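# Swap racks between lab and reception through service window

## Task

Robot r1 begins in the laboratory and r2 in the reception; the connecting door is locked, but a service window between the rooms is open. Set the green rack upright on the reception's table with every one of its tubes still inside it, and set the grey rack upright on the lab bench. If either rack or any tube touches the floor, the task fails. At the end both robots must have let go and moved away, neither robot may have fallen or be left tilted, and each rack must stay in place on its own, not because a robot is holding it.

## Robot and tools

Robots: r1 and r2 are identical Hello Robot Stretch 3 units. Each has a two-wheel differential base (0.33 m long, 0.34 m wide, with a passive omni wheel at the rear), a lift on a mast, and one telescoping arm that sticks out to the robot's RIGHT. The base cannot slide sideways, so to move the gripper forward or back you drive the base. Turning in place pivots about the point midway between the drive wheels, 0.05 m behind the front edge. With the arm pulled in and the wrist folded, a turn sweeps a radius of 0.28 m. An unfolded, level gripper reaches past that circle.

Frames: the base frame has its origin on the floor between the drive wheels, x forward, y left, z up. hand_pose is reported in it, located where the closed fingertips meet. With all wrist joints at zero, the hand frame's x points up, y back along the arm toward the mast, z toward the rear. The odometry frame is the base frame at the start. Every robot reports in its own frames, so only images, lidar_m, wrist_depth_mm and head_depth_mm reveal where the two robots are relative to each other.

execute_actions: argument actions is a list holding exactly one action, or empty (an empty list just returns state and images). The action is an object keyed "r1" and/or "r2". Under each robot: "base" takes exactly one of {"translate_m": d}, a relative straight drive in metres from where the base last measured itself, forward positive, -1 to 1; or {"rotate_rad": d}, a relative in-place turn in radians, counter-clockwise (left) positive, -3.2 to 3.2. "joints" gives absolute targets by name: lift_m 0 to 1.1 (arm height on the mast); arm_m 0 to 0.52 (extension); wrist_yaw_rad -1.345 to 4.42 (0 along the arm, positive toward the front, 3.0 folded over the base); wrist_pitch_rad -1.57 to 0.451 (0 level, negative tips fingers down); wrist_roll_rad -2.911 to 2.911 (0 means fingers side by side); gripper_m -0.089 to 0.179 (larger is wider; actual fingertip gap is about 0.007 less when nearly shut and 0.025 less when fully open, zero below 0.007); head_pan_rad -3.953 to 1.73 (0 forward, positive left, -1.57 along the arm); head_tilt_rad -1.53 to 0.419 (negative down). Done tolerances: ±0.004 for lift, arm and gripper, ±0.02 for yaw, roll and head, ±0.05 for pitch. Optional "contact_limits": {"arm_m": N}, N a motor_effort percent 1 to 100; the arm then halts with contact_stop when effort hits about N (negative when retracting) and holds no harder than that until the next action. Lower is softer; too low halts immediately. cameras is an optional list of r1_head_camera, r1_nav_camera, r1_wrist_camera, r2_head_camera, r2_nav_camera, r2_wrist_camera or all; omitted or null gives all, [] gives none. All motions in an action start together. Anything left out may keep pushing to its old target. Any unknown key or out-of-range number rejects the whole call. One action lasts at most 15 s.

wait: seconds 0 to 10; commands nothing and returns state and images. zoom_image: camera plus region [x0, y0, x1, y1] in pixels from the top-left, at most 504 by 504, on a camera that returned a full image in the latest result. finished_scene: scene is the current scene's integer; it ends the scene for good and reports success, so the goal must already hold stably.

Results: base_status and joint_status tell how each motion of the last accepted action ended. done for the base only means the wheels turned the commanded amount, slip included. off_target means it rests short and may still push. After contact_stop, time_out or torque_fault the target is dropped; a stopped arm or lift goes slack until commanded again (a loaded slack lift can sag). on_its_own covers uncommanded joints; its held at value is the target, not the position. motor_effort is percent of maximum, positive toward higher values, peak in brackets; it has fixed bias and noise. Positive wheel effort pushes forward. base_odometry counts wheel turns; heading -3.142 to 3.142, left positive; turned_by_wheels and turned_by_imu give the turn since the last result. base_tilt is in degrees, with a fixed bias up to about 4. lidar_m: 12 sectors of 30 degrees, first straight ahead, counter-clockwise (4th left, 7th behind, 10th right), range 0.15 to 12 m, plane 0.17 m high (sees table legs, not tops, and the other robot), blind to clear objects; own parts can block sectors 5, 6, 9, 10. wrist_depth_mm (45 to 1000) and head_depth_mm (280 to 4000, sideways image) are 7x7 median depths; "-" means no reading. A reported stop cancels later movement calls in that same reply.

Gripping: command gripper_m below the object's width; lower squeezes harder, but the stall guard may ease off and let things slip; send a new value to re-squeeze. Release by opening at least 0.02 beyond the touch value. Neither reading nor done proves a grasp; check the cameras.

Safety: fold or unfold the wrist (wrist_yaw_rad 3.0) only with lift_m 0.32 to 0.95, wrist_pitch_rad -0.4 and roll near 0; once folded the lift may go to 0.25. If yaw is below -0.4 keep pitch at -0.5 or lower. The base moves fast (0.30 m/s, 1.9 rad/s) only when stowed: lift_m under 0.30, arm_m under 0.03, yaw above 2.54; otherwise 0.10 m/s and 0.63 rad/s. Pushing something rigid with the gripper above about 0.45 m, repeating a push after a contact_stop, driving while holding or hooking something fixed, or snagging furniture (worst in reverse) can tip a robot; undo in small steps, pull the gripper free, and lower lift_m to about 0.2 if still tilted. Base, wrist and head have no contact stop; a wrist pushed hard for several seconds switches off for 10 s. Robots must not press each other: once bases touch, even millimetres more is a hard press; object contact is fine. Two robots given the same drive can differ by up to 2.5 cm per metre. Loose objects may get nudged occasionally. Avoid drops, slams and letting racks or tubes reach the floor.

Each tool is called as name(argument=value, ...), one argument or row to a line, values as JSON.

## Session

execute_actions(
  actions=[],
)

Scene clock: 0.00 s.
r1.base_odometry: x=+0.000 y=+0.000 heading=+0.000 (m, m, rad; r1's odometry frame)
r1.turned_by_wheels: +0.000 (rad since the last result)
r1.turned_by_imu: +0.000 (rad since the last result)
r1.base_tilt: forward=+0.8 right=-0.9 (deg)
r1.lidar_m: 1.28 2.42 1.14 0.87 0.87 0.94 1.02 1.01 1.09 1.63 3.41 2.15
r1.head_depth_mm: 1850 2803 - - - 1450 2153 / 1872 2636 - - - 1332 2013 / 1885 2714 - - - 1512 1961 / 1901 2900 - - - 1861 1876 / 1909 2955 3881 3922 3968 3068 2083 / 1932 3010 3660 3725 3682 2973 2064 / 1960 3027 3546 3502 3564 2960 2044
r1.base_status: not commanded
r1.joint_positions: lift_m=+0.386 arm_m=-0.003 wrist_yaw_rad=+2.960 wrist_pitch_rad=-0.628 wrist_roll_rad=+0.001 gripper_m=+0.037 head_pan_rad=+0.006 head_tilt_rad=+0.007
r1.joint_status: not commanded
r1.motor_effort: left_wheel=+0 right_wheel=-1 lift_m=+37 arm_m=+1 wrist_yaw_rad=-1 wrist_pitch_rad=+5 wrist_roll_rad=+0 gripper_m=+0 head_pan_rad=-1 head_tilt_rad=+1 (%)
r1.hand_pose: x=+0.0137 y=+0.0481 z=+0.3546 quat_wxyz=(+0.279, +0.690, +0.156, +0.650) (m; r1's base frame)
r1.wrist_depth_mm: 674 - 894 - - - - / 726 803 943 - - - - / 769 795 803 799 808 815 820 / 673 678 678 679 691 675 681 / 580 578 - 608 597 598 599 / 507 525 - - 518 526 523 / 459 - - - 464 465 477
r2.base_odometry: x=+0.000 y=+0.000 heading=+0.000 (m, m, rad; r2's odometry frame)
r2.turned_by_wheels: +0.000 (rad since the last result)
r2.turned_by_imu: +0.000 (rad since the last result)
r2.base_tilt: forward=-1.0 right=+1.0 (deg)
r2.lidar_m: 0.86 1.07 2.04 1.76 1.92 2.39 1.97 1.20 1.07 1.10 0.97 0.86
r2.head_depth_mm: 754 759 766 773 780 781 788 / 799 806 783 786 791 801 803 / 827 834 840 843 849 856 863 / 854 859 865 874 880 887 891 / 886 891 899 903 913 920 928 / 918 926 932 940 946 952 964 / 951 961 967 975 985 995 1001
r2.base_status: not commanded
r2.joint_positions: lift_m=+0.485 arm_m=-0.002 wrist_yaw_rad=+2.985 wrist_pitch_rad=-0.415 wrist_roll_rad=+0.016 gripper_m=+0.037 head_pan_rad=-0.008 head_tilt_rad=+0.012
r2.joint_status: not commanded
r2.motor_effort: left_wheel=+0 right_wheel=-1 lift_m=+28 arm_m=+0 wrist_yaw_rad=+0 wrist_pitch_rad=+6 wrist_roll_rad=+0 gripper_m=+0 head_pan_rad=+0 head_tilt_rad=+3 (%)
r2.hand_pose: x=+0.0139 y=+0.0794 z=+0.4978 quat_wxyz=(+0.201, +0.706, +0.090, +0.673) (m; r2's base frame)
r2.wrist_depth_mm: - - - - - - - / - - - - - - - / - - - - - - - / - - - - - - - / 891 882 - 870 889 838 838 / 741 737 - 720 - 713 711 / 637 635 - 618 610 604 613
pictures: r1_head_camera (sideways: a quarter turn clockwise sets it upright), r1_nav_camera (sideways: a quarter turn counterclockwise sets it upright), r1_wrist_camera, r2_head_camera (sideways: a quarter turn clockwise sets it upright), r2_nav_camera (sideways: a quarter turn counterclockwise sets it upright), r2_wrist_camera
Images, in order (width x height): r1_head_camera 896x504, r1_nav_camera 672x504, r1_wrist_camera 644x364, r2_head_camera 896x504, r2_nav_camera 672x504, r2_wrist_camera 644x364.

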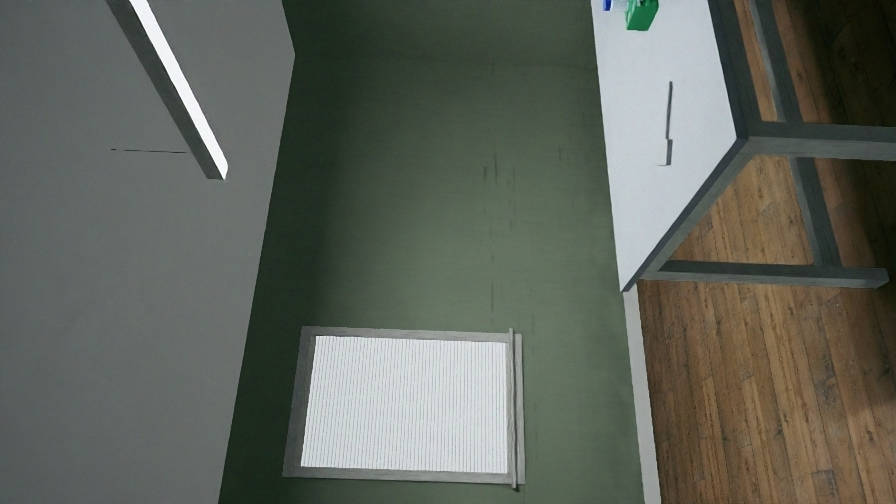

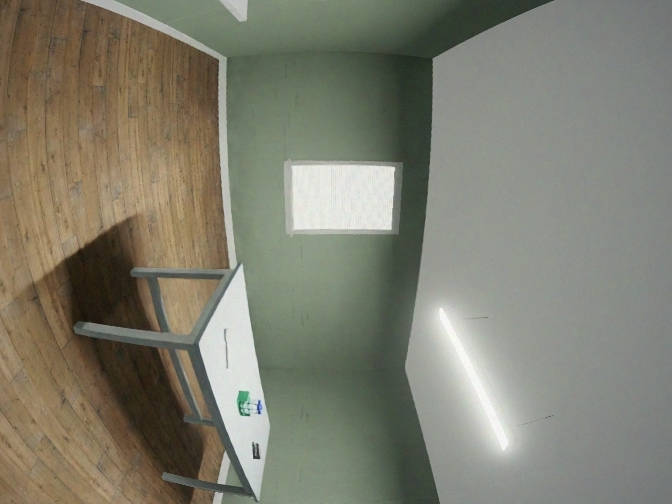

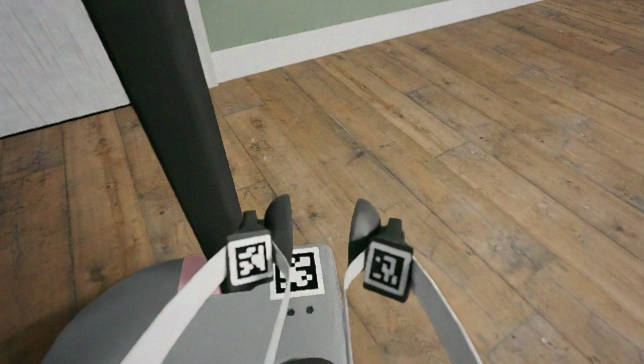

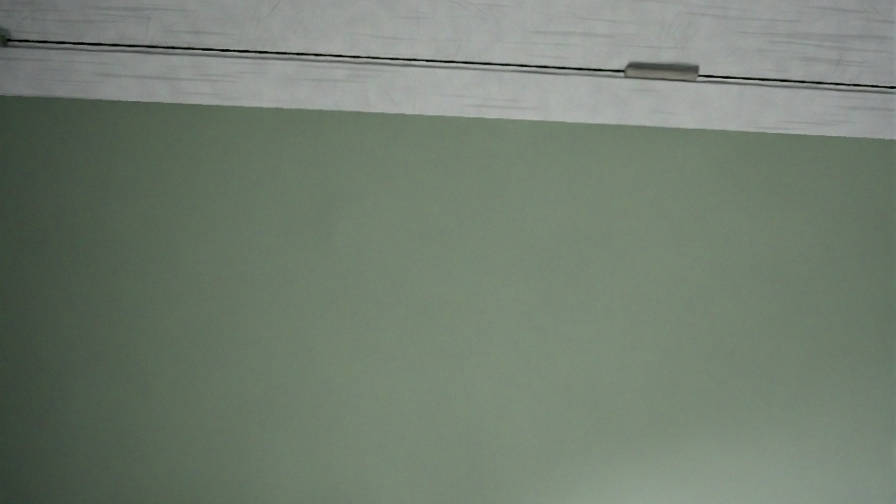

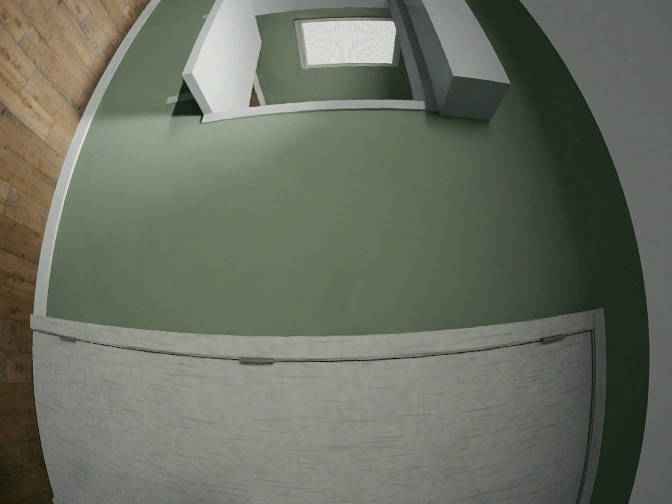

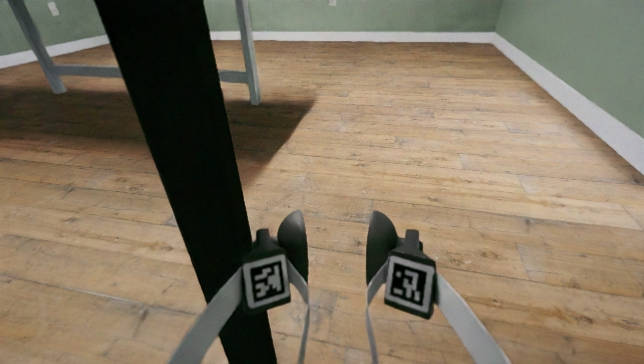

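execute_actions(
  actions=[
    {"r1":{"joints":{"lift_m":0.28,"wrist_pitch_rad":-0.4,"head_pan_rad":-0.5,"head_tilt_rad":-0.4}},"r2":{"base":{"rotate_rad":0.6},"joints":{"lift_m":0.28,"head_pan_rad":1.6,"head_tilt_rad":-0.4}}},
  ],
  cameras=["r1_head_camera","r2_head_camera"],
)

Scene clock: 11.90 s.
r1.base_odometry: x=+0.000 y=+0.000 heading=+0.000 (m, m, rad; r1's odometry frame)
r1.turned_by_wheels: +0.000 (rad since the last result)
r1.turned_by_imu: +0.000 (rad since the last result)
r1.base_tilt: forward=+0.9 right=-0.6 (deg)
r1.lidar_m: 1.28 2.43 1.14 0.87 0.87 0.94 1.02 1.01 1.09 1.63 3.42 2.15
r1.head_depth_mm: 3019 3139 3338 3324 2244 1712 1366 / 3131 3359 3552 3084 2245 1692 1363 / 3459 3652 3658 3001 2214 1654 1346 / 3630 3997 2373 2904 2177 1655 1341 / 3897 - 2287 2605 2138 1640 1340 / - - - 1487 2046 1585 1325 / 3783 - - 1442 2003 1617 1316
r1.base_status: not commanded
r1.joint_positions: lift_m=+0.280 arm_m=-0.003 wrist_yaw_rad=+2.960 wrist_pitch_rad=-0.419 wrist_roll_rad=+0.001 gripper_m=+0.037 head_pan_rad=-0.493 head_tilt_rad=-0.395
r1.joint_status: all done
r1.motor_effort: left_wheel=+0(0) right_wheel=+0(0) lift_m=+29(31) arm_m=+1(1) wrist_yaw_rad=-1(0) wrist_pitch_rad=+9(9) wrist_roll_rad=+1(0) gripper_m=+0(1) head_pan_rad=-3(29) head_tilt_rad=-3(24) (%)
r1.hand_pose: x=+0.0193 y=+0.0786 z=+0.2927 quat_wxyz=(+0.210, +0.702, +0.084, +0.675) (m; r1's base frame)
r1.wrist_depth_mm: 637 - 854 960 - - - / 684 - 919 - - - - / 739 - 903 944 973 949 - / 708 681 695 727 714 729 746 / 565 567 - 585 594 597 607 / 471 493 - 501 478 505 505 / - - - - 424 434 433
r2.base_odometry: x=+0.000 y=+0.000 heading=+0.600 (m, m, rad; r2's odometry frame)
r2.turned_by_wheels: +0.600 (rad since the last result)
r2.turned_by_imu: +0.593 (rad since the last result)
r2.base_tilt: forward=-1.0 right=+1.0 (deg)
r2.lidar_m: 1.13 2.39 1.25 1.21 3.41 1.78 1.17 1.07 1.11 0.94 0.85 0.89
r2.head_depth_mm: 3755 3880 - 1557 2039 1646 1333 / - - - 1333 1950 1627 1327 / 3779 - 2119 1512 2093 1563 1318 / 3533 3822 2024 2686 2079 1610 1309 / 3288 3585 2223 2858 2071 1598 1310 / 3109 3335 3498 2705 2037 1593 1300 / 2915 3127 3400 2805 2016 1583 1297
r2.base_status: done
r2.joint_positions: lift_m=+0.281 arm_m=-0.002 wrist_yaw_rad=+2.985 wrist_pitch_rad=-0.416 wrist_roll_rad=+0.016 gripper_m=+0.037 head_pan_rad=+1.593 head_tilt_rad=-0.395
r2.joint_status: all done
r2.motor_effort: left_wheel=-2(5) right_wheel=+3(6) lift_m=+16(25) arm_m=+1(0) wrist_yaw_rad=-1(0) wrist_pitch_rad=+7(7) wrist_roll_rad=+0(0) gripper_m=+0(0) head_pan_rad=+2(34) head_tilt_rad=-3(29) (%)
r2.hand_pose: x=+0.0138 y=+0.0793 z=+0.2937 quat_wxyz=(+0.201, +0.706, +0.090, +0.673) (m; r2's base frame)
r2.wrist_depth_mm: - - - - - - - / - - - - - - - / - - - 970 934 934 920 / 759 739 739 720 713 710 708 / 599 595 - 583 592 566 563 / 507 497 - 506 - 479 476 / 442 - - - 420 409 411
pictures: r1_head_camera (sideways: a quarter turn clockwise sets it upright), r2_head_camera (sideways: a quarter turn clockwise sets it upright)
Images, in order (width x height): r1_head_camera 896x504, r2_head_camera 896x504.

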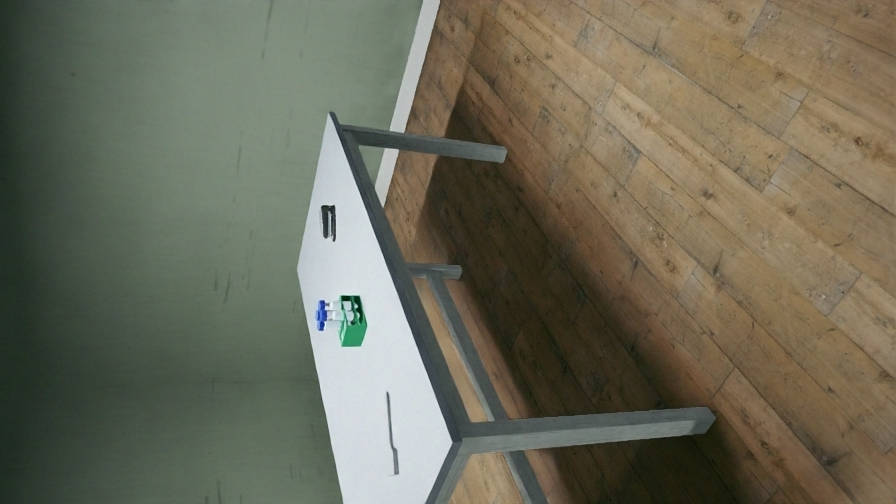

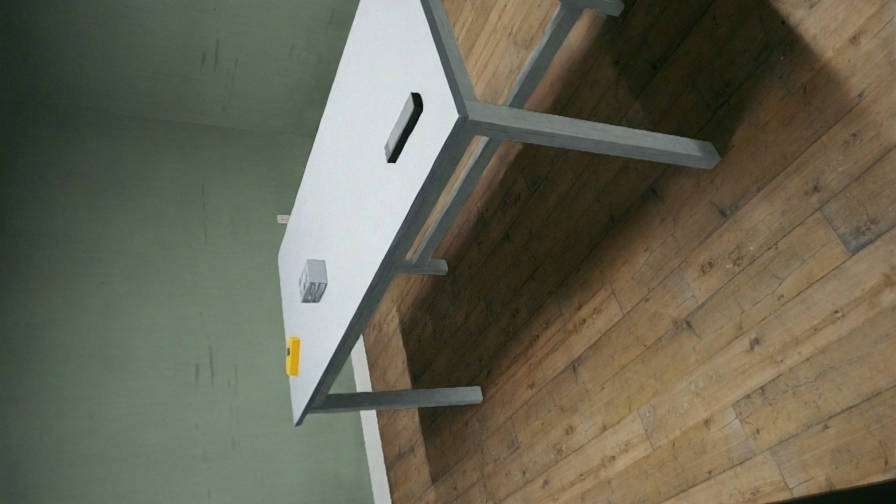

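execute_actions(
  actions=[
    {"r1":{"base":{"rotate_rad":2.40},"joints":{"head_pan_rad":-1.57,"head_tilt_rad":-0.7}},"r2":{"base":{"rotate_rad":1.94},"joints":{"head_pan_rad":-1.57,"head_tilt_rad":-0.7}}},
  ],
  cameras=[],
)

execute_actions(
  actions=[
    {"r1":{"base":{"translate_m":-1.0}},"r2":{"base":{"translate_m":1.0}}},
  ],
  cameras=[],
)

execute_actions(
  actions=[
    {"r1":{"base":{"translate_m":-0.51}},"r2":{"base":{"translate_m":0.86}}},
  ],
  cameras=[],
)

execute_actions(
  actions=[
    {"r1":{"base":{"rotate_rad":-0.43},"joints":{"lift_m":0.4}},"r2":{"base":{"rotate_rad":0.308},"joints":{"lift_m":0.4}}},
  ],
  cameras=["r1_head_camera","r2_head_camera"],
)

Scene clock: 52.47 s.
r1.base_odometry: x=+0.000 y=+0.000 heading=+2.400 (m, m, rad; r1's odometry frame)
r1.turned_by_wheels: +2.400 (rad since the last result)
r1.turned_by_imu: +2.407 (rad since the last result)
r1.base_tilt: forward=+0.8 right=-0.8 (deg)
r1.lidar_m: 0.88 1.09 1.01 1.02 1.29 2.77 2.42 1.28 3.73 1.43 0.96 0.87
r1.head_depth_mm: 3142 3405 2622 2005 1631 1369 1167 / 3213 3545 2617 1979 1606 1345 1168 / 2564 3135 2589 1962 1593 1331 1161 / 1930 2183 2411 1953 1581 1331 1157 / 1786 1532 2037 1937 1582 1323 1148 / 3733 1325 1616 1764 1549 1318 1137 / - 1297 1348 1495 1503 1303 1132
r1.base_status: done
r1.joint_positions: lift_m=+0.280 arm_m=-0.003 wrist_yaw_rad=+2.960 wrist_pitch_rad=-0.419 wrist_roll_rad=+0.001 gripper_m=+0.037 head_pan_rad=-1.563 head_tilt_rad=-0.692
r1.joint_status: all done
r1.motor_effort: left_wheel=-4(12) right_wheel=+3(13) lift_m=+29(29) arm_m=+1(1) wrist_yaw_rad=+0(1) wrist_pitch_rad=+9(9) wrist_roll_rad=+1(0) gripper_m=+1(0) head_pan_rad=-3(39) head_tilt_rad=-3(22) (%)
r1.hand_pose: x=+0.0193 y=+0.0786 z=+0.2927 quat_wxyz=(+0.210, +0.702, +0.084, +0.675) (m; r1's base frame)
r1.wrist_depth_mm: - - - 965 918 849 786 / - - - - 974 938 858 / 916 - 957 964 960 941 901 / 696 706 714 720 722 730 758 / 565 565 - 575 607 597 613 / 475 494 - 496 483 501 501 / - - - - 428 426 433
r2.base_odometry: x=+0.000 y=+0.000 heading=+2.540 (m, m, rad; r2's odometry frame)
r2.turned_by_wheels: +1.940 (rad since the last result)
r2.turned_by_imu: +1.911 (rad since the last result)
r2.base_tilt: forward=-1.0 right=+0.9 (deg)
r2.lidar_m: 2.39 2.35 1.28 1.07 1.09 1.03 0.87 0.86 1.01 1.67 1.76 1.22
r2.head_depth_mm: 3459 1305 1446 1547 1533 1332 1156 / 1659 1441 1785 1799 1567 1325 1149 / 1927 2109 2223 1878 1551 1318 1147 / 2624 2818 2370 1868 1541 1310 1139 / 3162 3222 2353 1851 1537 1300 1129 / 3089 3188 2326 1835 1520 1297 1125 / 3009 3138 2304 1825 1511 1283 1118
r2.base_status: done
r2.joint_positions: lift_m=+0.281 arm_m=-0.002 wrist_yaw_rad=+2.985 wrist_pitch_rad=-0.416 wrist_roll_rad=+0.016 gripper_m=+0.037 head_pan_rad=-1.563 head_tilt_rad=-0.691
r2.joint_status: all done
r2.motor_effort: left_wheel=-2(6) right_wheel=+3(11) lift_m=+16(17) arm_m=+0(0) wrist_yaw_rad=+0(1) wrist_pitch_rad=+7(7) wrist_roll_rad=+0(0) gripper_m=+0(0) head_pan_rad=-4(38) head_tilt_rad=-4(27) (%)
r2.hand_pose: x=+0.0138 y=+0.0793 z=+0.2937 quat_wxyz=(+0.201, +0.706, +0.090, +0.673) (m; r2's base frame)
r2.wrist_depth_mm: 786 - 954 - - - - / 850 907 - - - - - / 910 940 - 956 957 920 917 / 743 749 737 723 704 712 709 / 606 590 - 581 604 572 564 / 502 503 - 501 - 481 474 / 439 - - - 415 414 407
pictures: none
No camera images: the call's "cameras" was empty. Leave "cameras" out to get every camera's image.

Scene clock: 57.57 s.
r1.base_odometry: x=+0.737 y=-0.676 heading=+2.400 (m, m, rad; r1's odometry frame)
r1.turned_by_wheels: +0.000 (rad since the last result)
r1.turned_by_imu: -0.006 (rad since the last result)
r1.base_tilt: forward=+0.8 right=-0.7 (deg)
r1.lidar_m: 1.79 1.52 1.40 1.42 1.78 2.51 1.42 1.38 1.27 0.64 1.95 1.79
r1.head_depth_mm: 2775 3047 1073 819 1545 1363 1180 / 2869 3133 1066 815 1571 1355 1160 / 3009 3278 2557 839 1477 1309 1155 / 3099 3372 2586 1950 1581 1330 1148 / 3120 3402 2485 1951 1571 1321 1143 / 2776 3015 2504 1915 1554 1324 1135 / 2363 2552 2432 1898 1540 1305 1135
r1.base_status: done
r1.joint_positions: lift_m=+0.280 arm_m=-0.003 wrist_yaw_rad=+2.960 wrist_pitch_rad=-0.418 wrist_roll_rad=+0.001 gripper_m=+0.037 head_pan_rad=-1.563 head_tilt_rad=-0.692
r1.joint_status: not commanded
r1.motor_effort: left_wheel=-3(12) right_wheel=+3(6) lift_m=+29(29) arm_m=+1(1) wrist_yaw_rad=+0(1) wrist_pitch_rad=+8(9) wrist_roll_rad=+0(0) gripper_m=+0(0) head_pan_rad=-3(3) head_tilt_rad=-3(4) (%)
r1.hand_pose: x=+0.0193 y=+0.0787 z=+0.2929 quat_wxyz=(+0.209, +0.702, +0.084, +0.675) (m; r1's base frame)
r1.wrist_depth_mm: - - - - - - - / - - - - - - - / 919 - 946 956 970 979 - / 703 686 709 718 735 732 762 / 565 569 - 583 593 597 607 / 472 501 - 503 483 497 498 / - - - - 423 429 426
r2.base_odometry: x=-0.824 y=+0.566 heading=+2.540 (m, m, rad; r2's odometry frame)
r2.turned_by_wheels: +0.000 (rad since the last result)
r2.turned_by_imu: -0.002 (rad since the last result)
r2.base_tilt: forward=-0.9 right=+0.9 (deg)
r2.lidar_m: 1.41 2.49 1.65 1.39 1.36 1.55 1.82 1.84 2.07 0.66 1.29 1.47
r2.head_depth_mm: 2740 2871 2447 1928 1570 1335 1155 / 3117 3187 2432 1901 1560 1323 1146 / 3103 3293 2418 1879 1554 1317 1145 / 3010 3228 2387 1768 1542 1313 1141 / 2909 3156 967 837 1460 1278 1131 / 2839 3045 958 825 1525 1299 1122 / 2761 2945 946 795 1513 1286 1121
r2.base_status: done
r2.joint_positions: lift_m=+0.281 arm_m=-0.002 wrist_yaw_rad=+2.985 wrist_pitch_rad=-0.416 wrist_roll_rad=+0.016 gripper_m=+0.037 head_pan_rad=-1.563 head_tilt_rad=-0.691
r2.joint_status: not commanded
r2.motor_effort: left_wheel=-2(4) right_wheel=+2(9) lift_m=+17(17) arm_m=+0(0) wrist_yaw_rad=+0(0) wrist_pitch_rad=+7(7) wrist_roll_rad=+0(0) gripper_m=+0(0) head_pan_rad=-3(4) head_tilt_rad=-4(4) (%)
r2.hand_pose: x=+0.0138 y=+0.0792 z=+0.2936 quat_wxyz=(+0.201, +0.706, +0.090, +0.673) (m; r2's base frame)
r2.wrist_depth_mm: - - - - - - - / - - - - - - - / - - - 949 936 924 918 / 755 753 727 728 710 702 698 / 610 611 - 588 603 565 563 / 507 493 - 506 - 478 479 / 444 - - - 411 414 412
pictures: none
No camera images: the call's "cameras" was empty. Leave "cameras" out to get every camera's image.

Scene clock: 62.20 s.
r1.base_odometry: x=+1.113 y=-1.020 heading=+2.400 (m, m, rad; r1's odometry frame)
r1.turned_by_wheels: +0.000 (rad since the last result)
r1.turned_by_imu: -0.003 (rad since the last result)
r1.base_tilt: forward=+0.7 right=-0.7 (deg)
r1.lidar_m: 2.28 1.73 1.60 1.62 2.03 2.04 0.91 1.17 1.08 1.09 0.72 2.27
r1.head_depth_mm: 2604 2889 1078 717 663 1283 1171 / 2717 3045 1069 772 658 1320 1170 / 2812 3132 1047 805 653 1342 1153 / 2901 3293 1038 795 684 1336 1155 / 3045 3342 1023 790 698 1317 1142 / 3182 3422 1015 782 1483 1321 1133 / 2985 3104 2446 771 1522 1258 1130
r1.base_status: done
r1.joint_positions: lift_m=+0.280 arm_m=-0.003 wrist_yaw_rad=+2.960 wrist_pitch_rad=-0.418 wrist_roll_rad=+0.001 gripper_m=+0.037 head_pan_rad=-1.563 head_tilt_rad=-0.692
r1.joint_status: not commanded
r1.motor_effort: left_wheel=-2(13) right_wheel=+2(6) lift_m=+29(29) arm_m=+1(1) wrist_yaw_rad=+0(1) wrist_pitch_rad=+8(8) wrist_roll_rad=+0(0) gripper_m=+0(0) head_pan_rad=-3(3) head_tilt_rad=-4(4) (%)
r1.hand_pose: x=+0.0193 y=+0.0787 z=+0.2929 quat_wxyz=(+0.209, +0.702, +0.083, +0.675) (m; r1's base frame)
r1.wrist_depth_mm: - - - - - - - / - - - - - - - / 895 - 944 943 973 - - / 699 703 697 732 745 739 753 / 562 569 - 592 604 606 601 / 483 500 - 497 484 509 507 / - - - - 429 438 436
r2.base_odometry: x=-1.533 y=+1.053 heading=+2.539 (m, m, rad; r2's odometry frame)
r2.turned_by_wheels: +0.000 (rad since the last result)
r2.turned_by_imu: -0.001 (rad since the last result)
r2.base_tilt: forward=-1.0 right=+1.0 (deg)
r2.lidar_m: 1.67 1.67 1.89 1.65 1.64 1.82 2.66 1.03 1.23 1.04 1.04 0.58
r2.head_depth_mm: 3048 3271 1010 788 1463 1337 1150 / 2940 3217 998 780 692 1327 1147 / 2844 3141 987 774 669 1317 1141 / 2777 3037 978 768 648 1311 1138 / 2692 2953 967 740 627 1303 1134 / 2614 2844 956 714 623 1270 1123 / 2540 2833 945 749 618 1234 1116
r2.base_status: done
r2.joint_positions: lift_m=+0.281 arm_m=-0.002 wrist_yaw_rad=+2.985 wrist_pitch_rad=-0.416 wrist_roll_rad=+0.016 gripper_m=+0.037 head_pan_rad=-1.563 head_tilt_rad=-0.691
r2.joint_status: not commanded
r2.motor_effort: left_wheel=-2(4) right_wheel=+1(9) lift_m=+16(16) arm_m=+0(0) wrist_yaw_rad=+0(1) wrist_pitch_rad=+7(7) wrist_roll_rad=+0(0) gripper_m=+0(0) head_pan_rad=-4(3) head_tilt_rad=-4(4) (%)
r2.hand_pose: x=+0.0138 y=+0.0792 z=+0.2936 quat_wxyz=(+0.201, +0.706, +0.090, +0.673) (m; r2's base frame)
r2.wrist_depth_mm: - - - - - - - / - - - - - - - / - - - 979 918 936 902 / 764 743 736 726 713 702 705 / 604 593 - 585 590 563 564 / 501 504 - 506 - 476 475 / 443 - - - 415 413 407
pictures: none
No camera images: the call's "cameras" was empty. Leave "cameras" out to get every camera's image.

Scene clock: 64.13 s.
r1.base_odometry: x=+1.113 y=-1.020 heading=+1.970 (m, m, rad; r1's odometry frame)
r1.turned_by_wheels: -0.430 (rad since the last result)
r1.turned_by_imu: -0.431 (rad since the last result)
r1.base_tilt: forward=+0.7 right=-0.7 (deg)
r1.lidar_m: 2.27 2.32 1.67 1.60 1.64 2.14 2.04 0.91 1.13 1.08 1.11 0.72
r1.head_depth_mm: 2752 3089 1073 819 680 1365 1169 / 2721 3069 1061 813 675 1349 1160 / 2721 3084 1050 807 669 1338 1158 / 2671 3106 1035 761 664 1340 1152 / 2669 3009 1022 763 659 1321 1148 / 2707 2957 1015 780 653 1313 1134 / 2681 2955 998 774 649 1305 1127
r1.base_status: done
r1.joint_positions: lift_m=+0.400 arm_m=-0.003 wrist_yaw_rad=+2.960 wrist_pitch_rad=-0.418 wrist_roll_rad=+0.001 gripper_m=+0.037 head_pan_rad=-1.563 head_tilt_rad=-0.692
r1.joint_status: all done
r1.motor_effort: left_wheel=+3(11) right_wheel=-3(9) lift_m=+45(42) arm_m=+1(1) wrist_yaw_rad=-1(1) wrist_pitch_rad=+8(8) wrist_roll_rad=+0(1) gripper_m=+0(0) head_pan_rad=-2(3) head_tilt_rad=-4(4) (%)
r1.hand_pose: x=+0.0193 y=+0.0787 z=+0.4124 quat_wxyz=(+0.209, +0.702, +0.083, +0.675) (m; r1's base frame)
r1.wrist_depth_mm: - - - - - - - / - - - - - - - / - - - - - - - / 896 888 928 929 959 965 979 / 731 733 - 771 745 774 765 / 602 626 - 630 626 632 648 / 536 530 566 559 554 552 561
r2.base_odometry: x=-1.533 y=+1.053 heading=+2.847 (m, m, rad; r2's odometry frame)
r2.turned_by_wheels: +0.308 (rad since the last result)
r2.turned_by_imu: +0.303 (rad since the last result)
r2.base_tilt: forward=-0.9 right=+0.9 (deg)
r2.lidar_m: 1.67 1.73 1.70 1.64 1.71 2.31 2.64 1.03 1.08 1.04 0.61 0.58
r2.head_depth_mm: 2632 2935 1010 785 645 1303 1156 / 2638 2936 997 782 640 1324 1149 / 2640 2967 986 731 636 1315 1143 / 2640 2927 978 744 632 1309 1136 / 2672 2910 966 760 627 1302 1131 / 2652 2934 956 753 623 1290 1125 / 2660 2928 944 747 619 1283 1118
r2.base_status: done
r2.joint_positions: lift_m=+0.399 arm_m=-0.002 wrist_yaw_rad=+2.985 wrist_pitch_rad=-0.417 wrist_roll_rad=+0.016 gripper_m=+0.037 head_pan_rad=-1.563 head_tilt_rad=-0.692
r2.joint_status: all done
r2.motor_effort: left_wheel=-2(7) right_wheel=+3(8) lift_m=+39(41) arm_m=+0(0) wrist_yaw_rad=-1(1) wrist_pitch_rad=+7(7) wrist_roll_rad=+1(0) gripper_m=+0(1) head_pan_rad=-4(5) head_tilt_rad=-4(4) (%)
r2.hand_pose: x=+0.0138 y=+0.0792 z=+0.4124 quat_wxyz=(+0.201, +0.706, +0.090, +0.673) (m; r2's base frame)
r2.wrist_depth_mm: - - - - - - - / - - - - - - - / - - - - - - - / - 937 934 938 913 901 910 / 767 756 - 741 770 730 717 / 642 637 - 632 - 618 615 / 556 547 - 556 532 524 531
pictures: r1_head_camera (sideways: a quarter turn clockwise sets it upright), r2_head_camera (sideways: a quarter turn clockwise sets it upright)
Images, in order (width x height): r1_head_camera 896x504, r2_head_camera 896x504.

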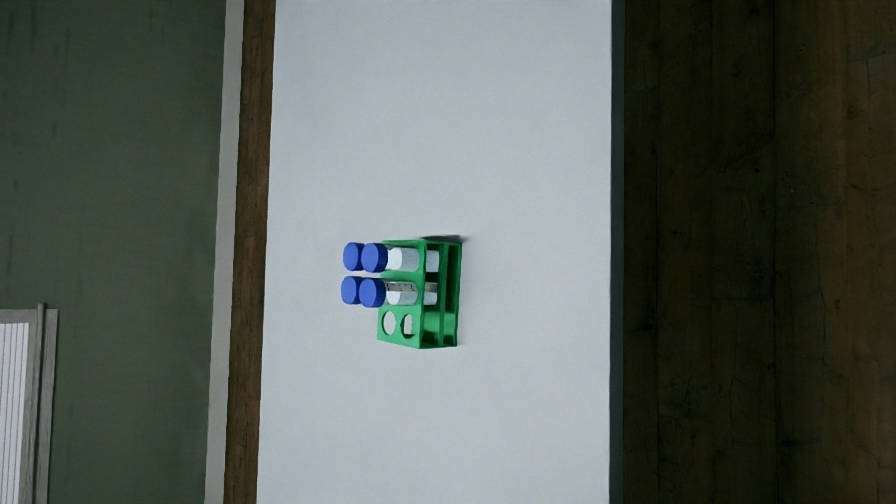

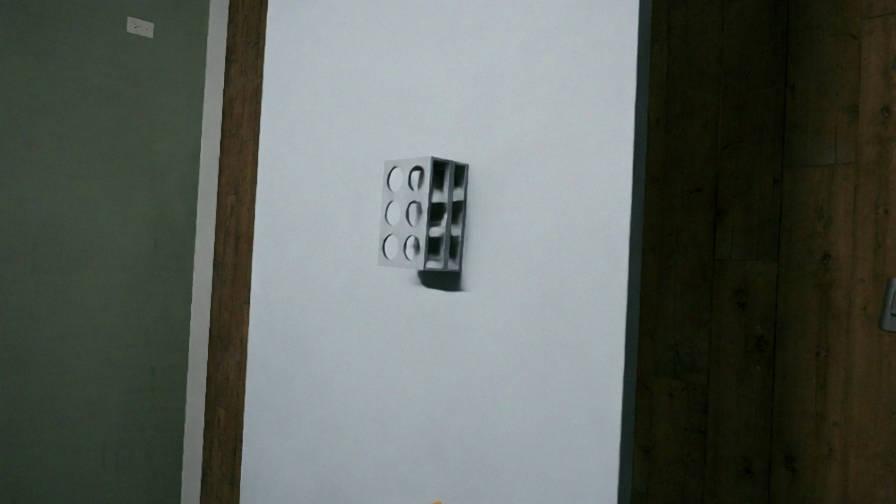

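execute_actions(
  actions=[
    {"r1":{"base":{"translate_m":0.05},"joints":{"lift_m":0.9,"gripper_m":0.179}},"r2":{"base":{"translate_m":-0.03},"joints":{"lift_m":0.9,"gripper_m":0.179}}},
  ],
  cameras=["r1_head_camera","r2_head_camera"],
)

execute_actions(
  actions=[
    {"r1":{"joints":{"wrist_yaw_rad":-0.04}},"r2":{"joints":{"wrist_yaw_rad":-0.05}}},
  ],
  cameras=[],
)

execute_actions(
  actions=[
    {"r1":{"joints":{"wrist_pitch_rad":-0.8,"arm_m":0.25,"lift_m":0.862}},"r2":{"joints":{"wrist_pitch_rad":-0.8,"arm_m":0.2,"lift_m":0.866}}},
  ],
  cameras=["r1_wrist_camera","r2_wrist_camera"],
)

Scene clock: 104.87 s.
r1.base_odometry: x=+1.094 y=-0.974 heading=+1.970 (m, m, rad; r1's odometry frame)
r1.turned_by_wheels: +0.000 (rad since the last result)
r1.turned_by_imu: +0.001 (rad since the last result)
r1.base_tilt: forward=+0.7 right=-0.7 (deg)
r1.lidar_m: 2.22 2.26 1.68 1.60 1.65 2.19 2.09 0.95 1.13 1.08 1.11 0.68
r1.head_depth_mm: 2739 3135 1082 818 700 - 1142 / 2714 3099 1065 812 693 - 1139 / 2728 3025 1048 777 659 - 1151 / 2728 3120 1032 756 662 - - / 2722 3008 1027 785 660 - 1127 / 2730 2976 1012 781 652 1343 1129 / 2678 3000 1001 775 647 1309 1131
r1.base_status: done
r1.joint_positions: lift_m=+0.900 arm_m=-0.003 wrist_yaw_rad=+2.960 wrist_pitch_rad=-0.418 wrist_roll_rad=+0.001 gripper_m=+0.179 head_pan_rad=-1.563 head_tilt_rad=-0.692
r1.joint_status: all done
r1.motor_effort: left_wheel=+3(9) right_wheel=-3(5) lift_m=+44(53) arm_m=+1(1) wrist_yaw_rad=+0(0) wrist_pitch_rad=+8(8) wrist_roll_rad=+1(1) gripper_m=+1(100) head_pan_rad=-3(3) head_tilt_rad=-5(5) (%)
r1.hand_pose: x=+0.0193 y=+0.0787 z=+0.9125 quat_wxyz=(+0.209, +0.702, +0.083, +0.675) (m; r1's base frame)
r1.wrist_depth_mm: - - - - - - - / - - - - - - - / - - - - - - - / - - - - - - - / - - - - - - - / - - - - - - - / - - - - - - -
r2.base_odometry: x=-1.504 y=+1.045 heading=+2.847 (m, m, rad; r2's odometry frame)
r2.turned_by_wheels: +0.000 (rad since the last result)
r2.turned_by_imu: +0.001 (rad since the last result)
r2.base_tilt: forward=-0.9 right=+0.9 (deg)
r2.lidar_m: 1.70 1.76 1.70 1.64 1.71 2.29 2.62 1.00 1.08 1.04 1.08 0.61
r2.head_depth_mm: 2630 2949 1011 787 681 - 1131 / 2620 2953 999 780 676 - 1139 / 2649 2937 989 750 653 - 1146 / 2664 2941 976 744 649 - - / 2657 2928 968 741 651 - 1133 / 2663 2915 955 753 632 1320 1124 / 2648 2898 943 747 618 1281 1118
r2.base_status: done
r2.joint_positions: lift_m=+0.899 arm_m=-0.002 wrist_yaw_rad=+2.985 wrist_pitch_rad=-0.417 wrist_roll_rad=+0.016 gripper_m=+0.179 head_pan_rad=-1.563 head_tilt_rad=-0.692
r2.joint_status: all done
r2.motor_effort: left_wheel=-2(6) right_wheel=+2(4) lift_m=+39(41) arm_m=+0(0) wrist_yaw_rad=-1(1) wrist_pitch_rad=+7(7) wrist_roll_rad=+0(0) gripper_m=+0(83) head_pan_rad=-4(4) head_tilt_rad=-3(4) (%)
r2.hand_pose: x=+0.0138 y=+0.0792 z=+0.9124 quat_wxyz=(+0.201, +0.706, +0.090, +0.673) (m; r2's base frame)
r2.wrist_depth_mm: - - - - - - - / - - - - - - - / - - - - - - - / - - - - - - - / - - - - - - - / - - - - - - - / - - - - - - -
pictures: r1_head_camera (sideways: a quarter turn clockwise sets it upright), r2_head_camera (sideways: a quarter turn clockwise sets it upright)
Images, in order (width x height): r1_head_camera 896x504, r2_head_camera 896x504.

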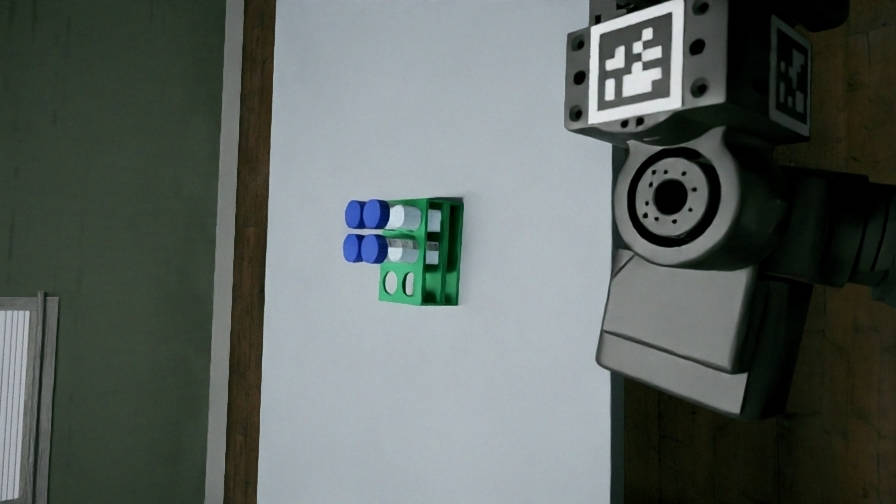

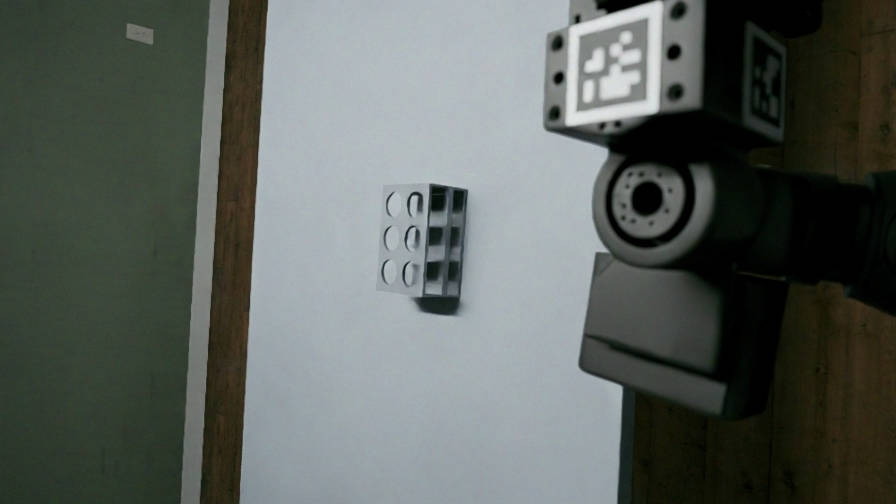

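Scene clock: 107.40 s.
r1.base_odometry: x=+1.094 y=-0.974 heading=+1.970 (m, m, rad; r1's odometry frame)
r1.turned_by_wheels: +0.000 (rad since the last result)
r1.turned_by_imu: +0.000 (rad since the last result)
r1.base_tilt: forward=+0.8 right=-0.8 (deg)
r1.lidar_m: 2.22 2.27 1.67 1.60 1.65 2.18 2.09 0.96 1.13 1.08 1.11 0.68
r1.head_depth_mm: 2738 3111 1077 822 700 - - / 2698 3084 1062 813 695 - - / 2747 3023 1050 782 654 - - / 2688 3080 1036 756 - - - / 2696 3010 1019 785 659 1324 1150 / 2667 2998 1009 777 652 1325 1138 / 2679 2994 1000 775 648 1308 1133
r1.base_status: not commanded
r1.joint_positions: lift_m=+0.900 arm_m=-0.003 wrist_yaw_rad=-0.038 wrist_pitch_rad=-0.418 wrist_roll_rad=+0.001 gripper_m=+0.179 head_pan_rad=-1.563 head_tilt_rad=-0.692
r1.joint_status: all done
r1.motor_effort: left_wheel=+3(3) right_wheel=-3(3) lift_m=+45(44) arm_m=+1(0) wrist_yaw_rad=-3(4) wrist_pitch_rad=+8(9) wrist_roll_rad=+1(1) gripper_m=+0(0) head_pan_rad=-3(3) head_tilt_rad=-4(4) (%)
r1.hand_pose: x=-0.0301 y=-0.3663 z=+0.9125 quat_wxyz=(+0.689, +0.133, -0.695, -0.160) (m; r1's base frame)
r1.wrist_depth_mm: - - - - - - - / - 868 - - - - - / 590 604 615 430 643 655 680 / 456 463 468 451 482 498 472 / 377 376 380 392 393 407 400 / - 313 322 323 325 324 334 / 281 285 287 292 293 299 305
r2.base_odometry: x=-1.504 y=+1.045 heading=+2.847 (m, m, rad; r2's odometry frame)
r2.turned_by_wheels: +0.000 (rad since the last result)
r2.turned_by_imu: +0.000 (rad since the last result)
r2.base_tilt: forward=-0.9 right=+0.9 (deg)
r2.lidar_m: 1.70 1.77 1.70 1.64 1.70 2.30 2.62 1.00 1.08 1.04 1.08 0.60
r2.head_depth_mm: 2643 2943 1007 789 680 - - / 2639 2937 996 781 - - - / 2646 2956 986 752 - - - / 2637 2955 977 744 - - 1080 / 2654 2922 966 749 626 1302 1131 / 2671 2907 956 753 622 1292 1127 / 2675 2939 947 747 620 1286 1121
r2.base_status: not commanded
r2.joint_positions: lift_m=+0.899 arm_m=-0.002 wrist_yaw_rad=-0.048 wrist_pitch_rad=-0.417 wrist_roll_rad=+0.016 gripper_m=+0.179 head_pan_rad=-1.563 head_tilt_rad=-0.692
r2.joint_status: all done
r2.motor_effort: left_wheel=-2(2) right_wheel=+3(3) lift_m=+39(38) arm_m=+0(0) wrist_yaw_rad=-2(4) wrist_pitch_rad=+7(7) wrist_roll_rad=+0(1) gripper_m=+0(0) head_pan_rad=-4(4) head_tilt_rad=-5(3) (%)
r2.hand_pose: x=-0.0322 y=-0.3669 z=+0.9124 quat_wxyz=(+0.683, +0.129, -0.700, -0.164) (m; r2's base frame)
r2.wrist_depth_mm: - - - - - - - / - - - - - - - / - 655 645 644 620 617 611 / 500 497 481 424 470 470 459 / 388 404 386 385 379 376 368 / 330 324 321 322 317 314 322 / 275 280 276 273 274 270 258
pictures: none
No camera images: the call's "cameras" was empty. Leave "cameras" out to get every camera's image.

Scene clock: 110.50 s.
r1.base_odometry: x=+1.094 y=-0.974 heading=+1.970 (m, m, rad; r1's odometry frame)
r1.turned_by_wheels: +0.000 (rad since the last result)
r1.turned_by_imu: +0.000 (rad since the last result)
r1.base_tilt: forward=+0.6 right=-0.8 (deg)
r1.lidar_m: 2.22 2.27 1.68 1.60 1.65 2.18 2.09 0.95 1.12 1.08 1.11 0.68
r1.head_depth_mm: 2723 3073 1074 878 - - 1182 / 2702 3052 1164 - 664 1344 1164 / 2742 3097 1150 - 670 1337 1159 / 2709 3061 1086 - 667 1342 1152 / 2717 2992 1019 790 659 1329 1139 / 2684 2985 1009 778 654 1322 1132 / 2678 2953 1005 774 647 1307 1124
r1.base_status: not commanded
r1.joint_positions: lift_m=+0.862 arm_m=+0.250 wrist_yaw_rad=-0.040 wrist_pitch_rad=-0.808 wrist_roll_rad=+0.001 gripper_m=+0.179 head_pan_rad=-1.563 head_tilt_rad=-0.692
r1.joint_status: all done
r1.motor_effort: left_wheel=+2(3) right_wheel=-4(3) lift_m=+29(39) arm_m=+5(5) wrist_yaw_rad=-1(3) wrist_pitch_rad=+3(8) wrist_roll_rad=+0(0) gripper_m=+1(1) head_pan_rad=-3(3) head_tilt_rad=-4(4) (%)
r1.hand_pose: x=-0.0279 y=-0.5542 z=+0.7991 quat_wxyz=(+0.644, +0.265, -0.656, -0.291) (m; r1's base frame)
r1.wrist_depth_mm: 341 340 342 144 143 346 347 / 293 293 281 179 283 299 302 / 258 259 226 190 216 263 264 / 229 231 231 227 228 235 233 / 211 212 210 211 212 216 214 / - 188 192 192 193 191 193 / 174 174 176 176 177 177 178
r2.base_odometry: x=-1.504 y=+1.045 heading=+2.847 (m, m, rad; r2's odometry frame)
r2.turned_by_wheels: +0.000 (rad since the last result)
r2.turned_by_imu: +0.000 (rad since the last result)
r2.base_tilt: forward=-1.0 right=+0.9 (deg)
r2.lidar_m: 1.70 1.76 1.70 1.64 1.71 2.29 2.62 1.00 1.08 1.04 1.08 0.61
r2.head_depth_mm: 2634 2922 1031 - - - 1131 / 2657 2944 1082 - 626 1325 1147 / 2653 2943 1066 - 628 1314 1146 / 2650 2931 1011 757 617 1310 1133 / 2658 2899 964 759 627 1302 1132 / 2652 2891 956 753 623 1291 1126 / 2705 2923 942 747 619 1287 1121
r2.base_status: not commanded
r2.joint_positions: lift_m=+0.867 arm_m=+0.200 wrist_yaw_rad=-0.049 wrist_pitch_rad=-0.810 wrist_roll_rad=+0.016 gripper_m=+0.179 head_pan_rad=-1.563 head_tilt_rad=-0.692
r2.joint_status: all done
r2.motor_effort: left_wheel=-2(2) right_wheel=+3(2) lift_m=+16(36) arm_m=+4(7) wrist_yaw_rad=-1(3) wrist_pitch_rad=+4(8) wrist_roll_rad=+1(0) gripper_m=+0(0) head_pan_rad=-5(3) head_tilt_rad=-3(4) (%)
r2.hand_pose: x=-0.0294 y=-0.5036 z=+0.8030 quat_wxyz=(+0.638, +0.260, -0.661, -0.297) (m; r2's base frame)
r2.wrist_depth_mm: 367 359 355 349 342 338 329 / 314 308 297 220 277 290 283 / 272 269 253 213 218 253 252 / 242 238 234 232 229 226 225 / 217 217 212 210 208 205 204 / 198 191 192 191 189 187 187 / - 178 177 175 173 172 167
pictures: r1_wrist_camera, r2_wrist_camera
Images, in order (width x height): r1_wrist_camera 644x364, r2_wrist_camera 644x364.

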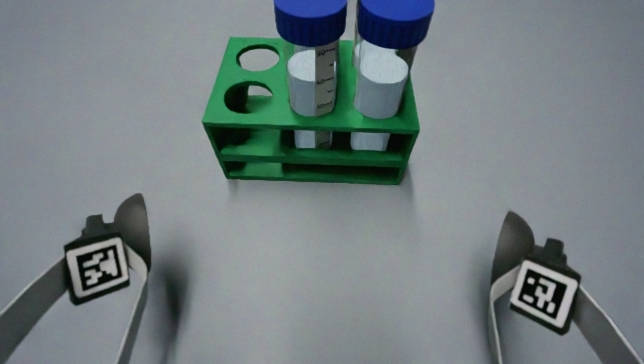

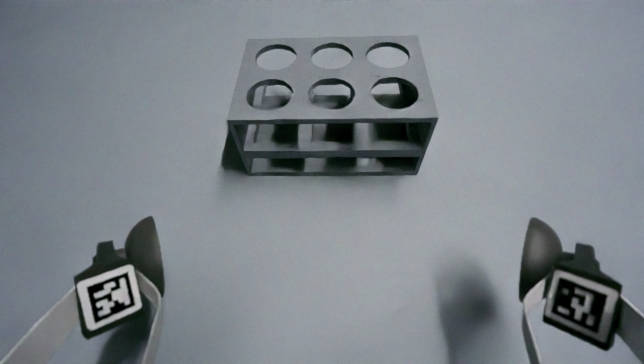

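execute_actions(
  actions=[
    {"r1":{"joints":{"arm_m":0.355,"lift_m":0.858}},"r2":{"joints":{"arm_m":0.314,"lift_m":0.862}}},
  ],
  cameras=["r1_wrist_camera","r2_wrist_camera"],
)

Scene clock: 120.50 s.
r1.base_odometry: x=+1.094 y=-0.974 heading=+1.970 (m, m, rad; r1's odometry frame)
r1.turned_by_wheels: +0.000 (rad since the last result)
r1.turned_by_imu: +0.000 (rad since the last result)
r1.base_tilt: forward=+0.5 right=-0.7 (deg)
r1.lidar_m: 2.22 2.26 1.68 1.60 1.65 2.18 2.09 0.95 1.13 1.08 1.11 0.68
r1.head_depth_mm: 2711 3110 1072 865 - - 1187 / 2732 3098 - 784 672 1351 1169 / 2722 3076 - 777 668 1352 1161 / 2749 3017 1077 762 663 1324 1152 / 2701 3013 1021 785 660 1325 1146 / 2706 2969 1012 780 653 1315 1139 / 2660 2972 997 772 648 1315 1132
r1.base_status: not commanded
r1.joint_positions: lift_m=+0.858 arm_m=+0.355 wrist_yaw_rad=-0.040 wrist_pitch_rad=-0.808 wrist_roll_rad=+0.001 gripper_m=+0.179 head_pan_rad=-1.563 head_tilt_rad=-0.692
r1.joint_status: all done
r1.motor_effort: left_wheel=+3(3) right_wheel=-3(4) lift_m=+29(31) arm_m=+5(8) wrist_yaw_rad=+0(0) wrist_pitch_rad=+5(4) wrist_roll_rad=+1(0) gripper_m=+0(1) head_pan_rad=-3(3) head_tilt_rad=-4(4) (%)
r1.hand_pose: x=-0.0279 y=-0.6591 z=+0.7950 quat_wxyz=(+0.644, +0.265, -0.656, -0.291) (m; r1's base frame)
r1.wrist_depth_mm: 330 333 332 337 338 337 339 / 284 288 287 107 108 291 295 / 253 253 253 99 99 257 256 / 226 226 155 84 84 222 231 / 206 203 144 79 79 78 208 / - 131 129 125 125 186 188 / 172 171 167 167 167 173 174
r2.base_odometry: x=-1.504 y=+1.045 heading=+2.847 (m, m, rad; r2's odometry frame)
r2.turned_by_wheels: +0.000 (rad since the last result)
r2.turned_by_imu: +0.001 (rad since the last result)
r2.base_tilt: forward=-0.9 right=+1.0 (deg)
r2.lidar_m: 1.70 1.77 1.70 1.64 1.71 2.29 2.62 1.00 1.08 1.04 1.08 0.60
r2.head_depth_mm: 2645 2916 1050 - - - 1122 / 2635 2933 - 755 641 1321 1151 / 2648 2953 - 728 636 1317 1144 / 2670 2956 975 731 632 1311 1135 / 2656 2925 965 739 627 1303 1130 / 2654 2897 954 753 623 1295 1127 / 2648 2917 945 747 618 1289 1119
r2.base_status: not commanded
r2.joint_positions: lift_m=+0.863 arm_m=+0.314 wrist_yaw_rad=-0.049 wrist_pitch_rad=-0.811 wrist_roll_rad=+0.016 gripper_m=+0.179 head_pan_rad=-1.563 head_tilt_rad=-0.692
r2.joint_status: all done
r2.motor_effort: left_wheel=-2(2) right_wheel=+2(3) lift_m=+16(16) arm_m=+4(2) wrist_yaw_rad=-1(0) wrist_pitch_rad=+4(4) wrist_roll_rad=+0(0) gripper_m=+1(0) head_pan_rad=-3(4) head_tilt_rad=-5(4) (%)
r2.hand_pose: x=-0.0294 y=-0.6175 z=+0.7990 quat_wxyz=(+0.638, +0.260, -0.661, -0.297) (m; r2's base frame)
r2.wrist_depth_mm: 359 351 345 340 336 329 322 / 304 299 296 294 289 283 277 / 266 263 259 256 252 249 245 / 234 233 193 187 162 222 220 / 211 214 147 143 142 197 199 / 194 187 156 133 132 130 183 / - 173 167 165 164 165 163
pictures: r1_wrist_camera, r2_wrist_camera
Images, in order (width x height): r1_wrist_camera 644x364, r2_wrist_camera 644x364.

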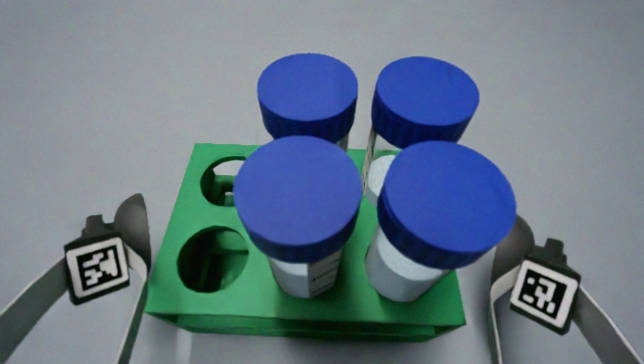

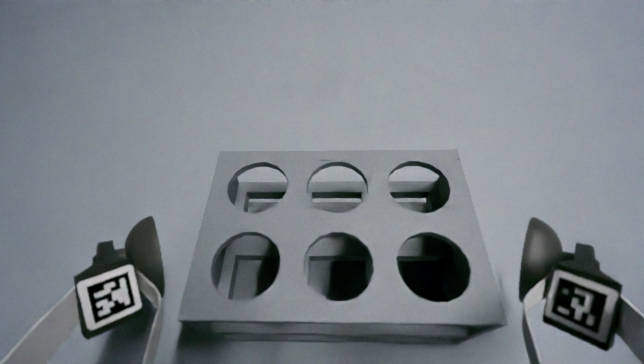

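execute_actions(
  actions=[
    {"r1":{"base":{"translate_m":0.006},"joints":{"arm_m":0.347,"gripper_m":0.10}},"r2":{"joints":{"arm_m":0.308,"gripper_m":0.094}}},
  ],
  cameras=[],
)

execute_actions(
  actions=[
    {"r1":{"joints":{"lift_m":0.89}},"r2":{"joints":{"lift_m":0.895}}},
  ],
  cameras=["r1_wrist_camera","r2_wrist_camera"],
)

Scene clock: 129.07 s.
r1.base_odometry: x=+1.091 y=-0.969 heading=+1.970 (m, m, rad; r1's odometry frame)
r1.turned_by_wheels: +0.000 (rad since the last result)
r1.turned_by_imu: +0.000 (rad since the last result)
r1.base_tilt: forward=+0.6 right=-0.7 (deg)
r1.lidar_m: 2.21 2.26 1.67 1.60 1.65 2.20 2.10 0.96 1.13 1.08 1.11 0.68
r1.head_depth_mm: 2763 3121 1078 865 - - 1197 / 2719 3096 - 784 673 1352 1165 / 2719 3039 - 766 670 1338 1156 / 2686 3038 1098 759 665 1340 1154 / 2727 3021 1018 766 660 1331 1147 / 2705 2950 1011 783 651 1316 1137 / 2656 2957 999 771 647 1303 1133
r1.base_status: done
r1.joint_positions: lift_m=+0.858 arm_m=+0.347 wrist_yaw_rad=-0.040 wrist_pitch_rad=-0.808 wrist_roll_rad=+0.001 gripper_m=+0.101 head_pan_rad=-1.563 head_tilt_rad=-0.692
r1.joint_status: all done
r1.motor_effort: left_wheel=+3(7) right_wheel=-3(6) lift_m=+28(29) arm_m=-3(3) wrist_yaw_rad=+0(1) wrist_pitch_rad=+3(4) wrist_roll_rad=+0(0) gripper_m=-24(100) head_pan_rad=-3(3) head_tilt_rad=-3(4) (%)
r1.hand_pose: x=-0.0279 y=-0.6518 z=+0.7951 quat_wxyz=(+0.644, +0.265, -0.656, -0.291) (m; r1's base frame)
r1.wrist_depth_mm: 332 332 336 335 337 342 343 / 287 289 291 108 111 286 295 / 253 254 254 94 104 253 256 / 226 226 160 84 87 87 231 / 204 210 164 90 113 201 209 / 189 180 131 130 129 - 188 / 169 172 171 170 171 174 174
r2.base_odometry: x=-1.504 y=+1.045 heading=+2.847 (m, m, rad; r2's odometry frame)
r2.turned_by_wheels: +0.000 (rad since the last result)
r2.turned_by_imu: +0.000 (rad since the last result)
r2.base_tilt: forward=-0.9 right=+0.9 (deg)
r2.lidar_m: 1.70 1.76 1.71 1.64 1.70 2.29 2.61 1.00 1.08 1.04 1.08 0.60
r2.head_depth_mm: 2614 2952 1046 - - - 1122 / 2641 2916 - 755 640 1330 1145 / 2650 2963 - 728 638 1314 1143 / 2652 2945 975 726 630 1307 1136 / 2662 2905 965 737 628 1305 1130 / 2658 2922 955 754 621 1299 1126 / 2650 2927 943 749 617 1283 1116
r2.base_status: not commanded
r2.joint_positions: lift_m=+0.863 arm_m=+0.308 wrist_yaw_rad=-0.049 wrist_pitch_rad=-0.814 wrist_roll_rad=+0.016 gripper_m=+0.095 head_pan_rad=-1.563 head_tilt_rad=-0.692
r2.joint_status: all done
r2.motor_effort: left_wheel=-2(2) right_wheel=+3(2) lift_m=+16(16) arm_m=-4(7) wrist_yaw_rad=-1(1) wrist_pitch_rad=+5(5) wrist_roll_rad=+0(0) gripper_m=-19(96) head_pan_rad=-3(4) head_tilt_rad=-4(5) (%)
r2.hand_pose: x=-0.0294 y=-0.6116 z=+0.7985 quat_wxyz=(+0.637, +0.262, -0.661, -0.298) (m; r2's base frame)
r2.wrist_depth_mm: 353 352 343 338 331 324 322 / 304 298 294 293 286 281 277 / 264 261 258 254 250 247 245 / 235 233 214 167 164 220 220 / 211 213 147 145 144 199 198 / 191 - 129 128 127 125 180 / 178 172 169 168 166 165 165
pictures: none
No camera images: the call's "cameras" was empty. Leave "cameras" out to get every camera's image.

Scene clock: 130.17 s.
r1.base_odometry: x=+1.091 y=-0.969 heading=+1.970 (m, m, rad; r1's odometry frame)
r1.turned_by_wheels: +0.000 (rad since the last result)
r1.turned_by_imu: +0.000 (rad since the last result)
r1.base_tilt: forward=+0.7 right=-0.7 (deg)
r1.lidar_m: 2.21 2.26 1.67 1.60 1.65 2.19 2.09 0.96 1.13 1.08 1.11 0.68
r1.head_depth_mm: 2698 3097 1130 - - 1321 1148 / 2724 3022 - 782 676 1353 1161 / 2720 3006 - 756 670 1339 1156 / 2727 3045 - 747 663 1332 1158 / 2690 2996 1023 764 658 1331 1139 / 2667 2984 1010 780 652 1311 1136 / 2676 2976 997 773 647 1305 1126
r1.base_status: not commanded
r1.joint_positions: lift_m=+0.890 arm_m=+0.347 wrist_yaw_rad=-0.040 wrist_pitch_rad=-0.828 wrist_roll_rad=+0.001 gripper_m=+0.101 head_pan_rad=-1.563 head_tilt_rad=-0.692
r1.joint_status: all done
r1.motor_effort: left_wheel=+3(3) right_wheel=-3(3) lift_m=+47(46) arm_m=-2(3) wrist_yaw_rad=+0(0) wrist_pitch_rad=+13(15) wrist_roll_rad=+1(0) gripper_m=-24(24) head_pan_rad=-3(3) head_tilt_rad=-4(3) (%)
r1.hand_pose: x=-0.0278 y=-0.6476 z=+0.8233 quat_wxyz=(+0.641, +0.272, -0.653, -0.298) (m; r1's base frame)
r1.wrist_depth_mm: 371 372 371 375 373 377 380 / 320 321 322 107 111 319 332 / 286 286 286 95 103 285 292 / 255 257 163 85 87 87 261 / 233 237 147 90 112 87 238 / 216 206 132 130 129 - 217 / 194 198 196 196 192 198 200
r2.base_odometry: x=-1.504 y=+1.045 heading=+2.847 (m, m, rad; r2's odometry frame)
r2.turned_by_wheels: +0.000 (rad since the last result)
r2.turned_by_imu: +0.000 (rad since the last result)
r2.base_tilt: forward=-1.0 right=+0.9 (deg)
r2.lidar_m: 1.70 1.77 1.70 1.64 1.70 2.30 2.61 1.00 1.08 1.04 1.08 0.60
r2.head_depth_mm: 2630 2944 1058 - - 1295 1133 / 2625 2944 - 758 639 1318 1145 / 2635 2896 - 731 636 1320 1142 / 2668 2956 992 729 631 1316 1137 / 2655 2915 964 738 626 1301 1131 / 2668 2900 952 754 623 1293 1124 / 2683 2911 945 748 620 1285 1118
r2.base_status: not commanded
r2.joint_positions: lift_m=+0.894 arm_m=+0.308 wrist_yaw_rad=-0.049 wrist_pitch_rad=-0.820 wrist_roll_rad=+0.016 gripper_m=+0.095 head_pan_rad=-1.563 head_tilt_rad=-0.692
r2.joint_status: all done
r2.motor_effort: left_wheel=-2(2) right_wheel=+2(3) lift_m=+40(41) arm_m=-3(3) wrist_yaw_rad=-1(1) wrist_pitch_rad=+8(8) wrist_roll_rad=+0(0) gripper_m=-19(19) head_pan_rad=-4(4) head_tilt_rad=-4(5) (%)
r2.hand_pose: x=-0.0293 y=-0.6104 z=+0.8294 quat_wxyz=(+0.636, +0.263, -0.660, -0.300) (m; r2's base frame)
r2.wrist_depth_mm: 413 401 395 385 382 374 368 / 352 344 340 335 331 324 321 / 308 303 298 296 290 288 281 / 271 269 212 185 182 257 253 / 244 244 147 145 143 231 230 / 222 - 132 128 127 125 210 / 206 199 194 192 190 191 192
pictures: r1_wrist_camera, r2_wrist_camera
Images, in order (width x height): r1_wrist_camera 644x364, r2_wrist_camera 644x364.

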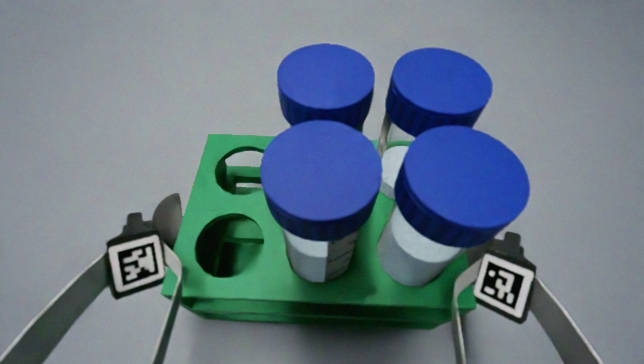

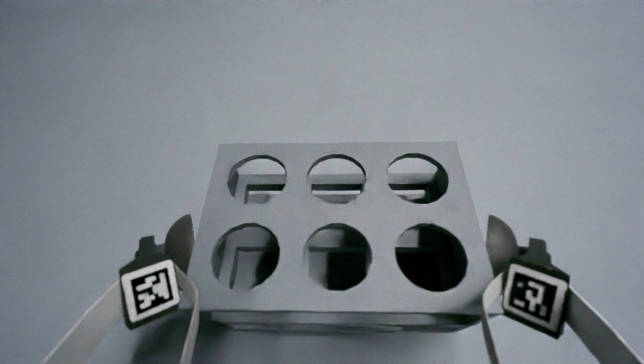

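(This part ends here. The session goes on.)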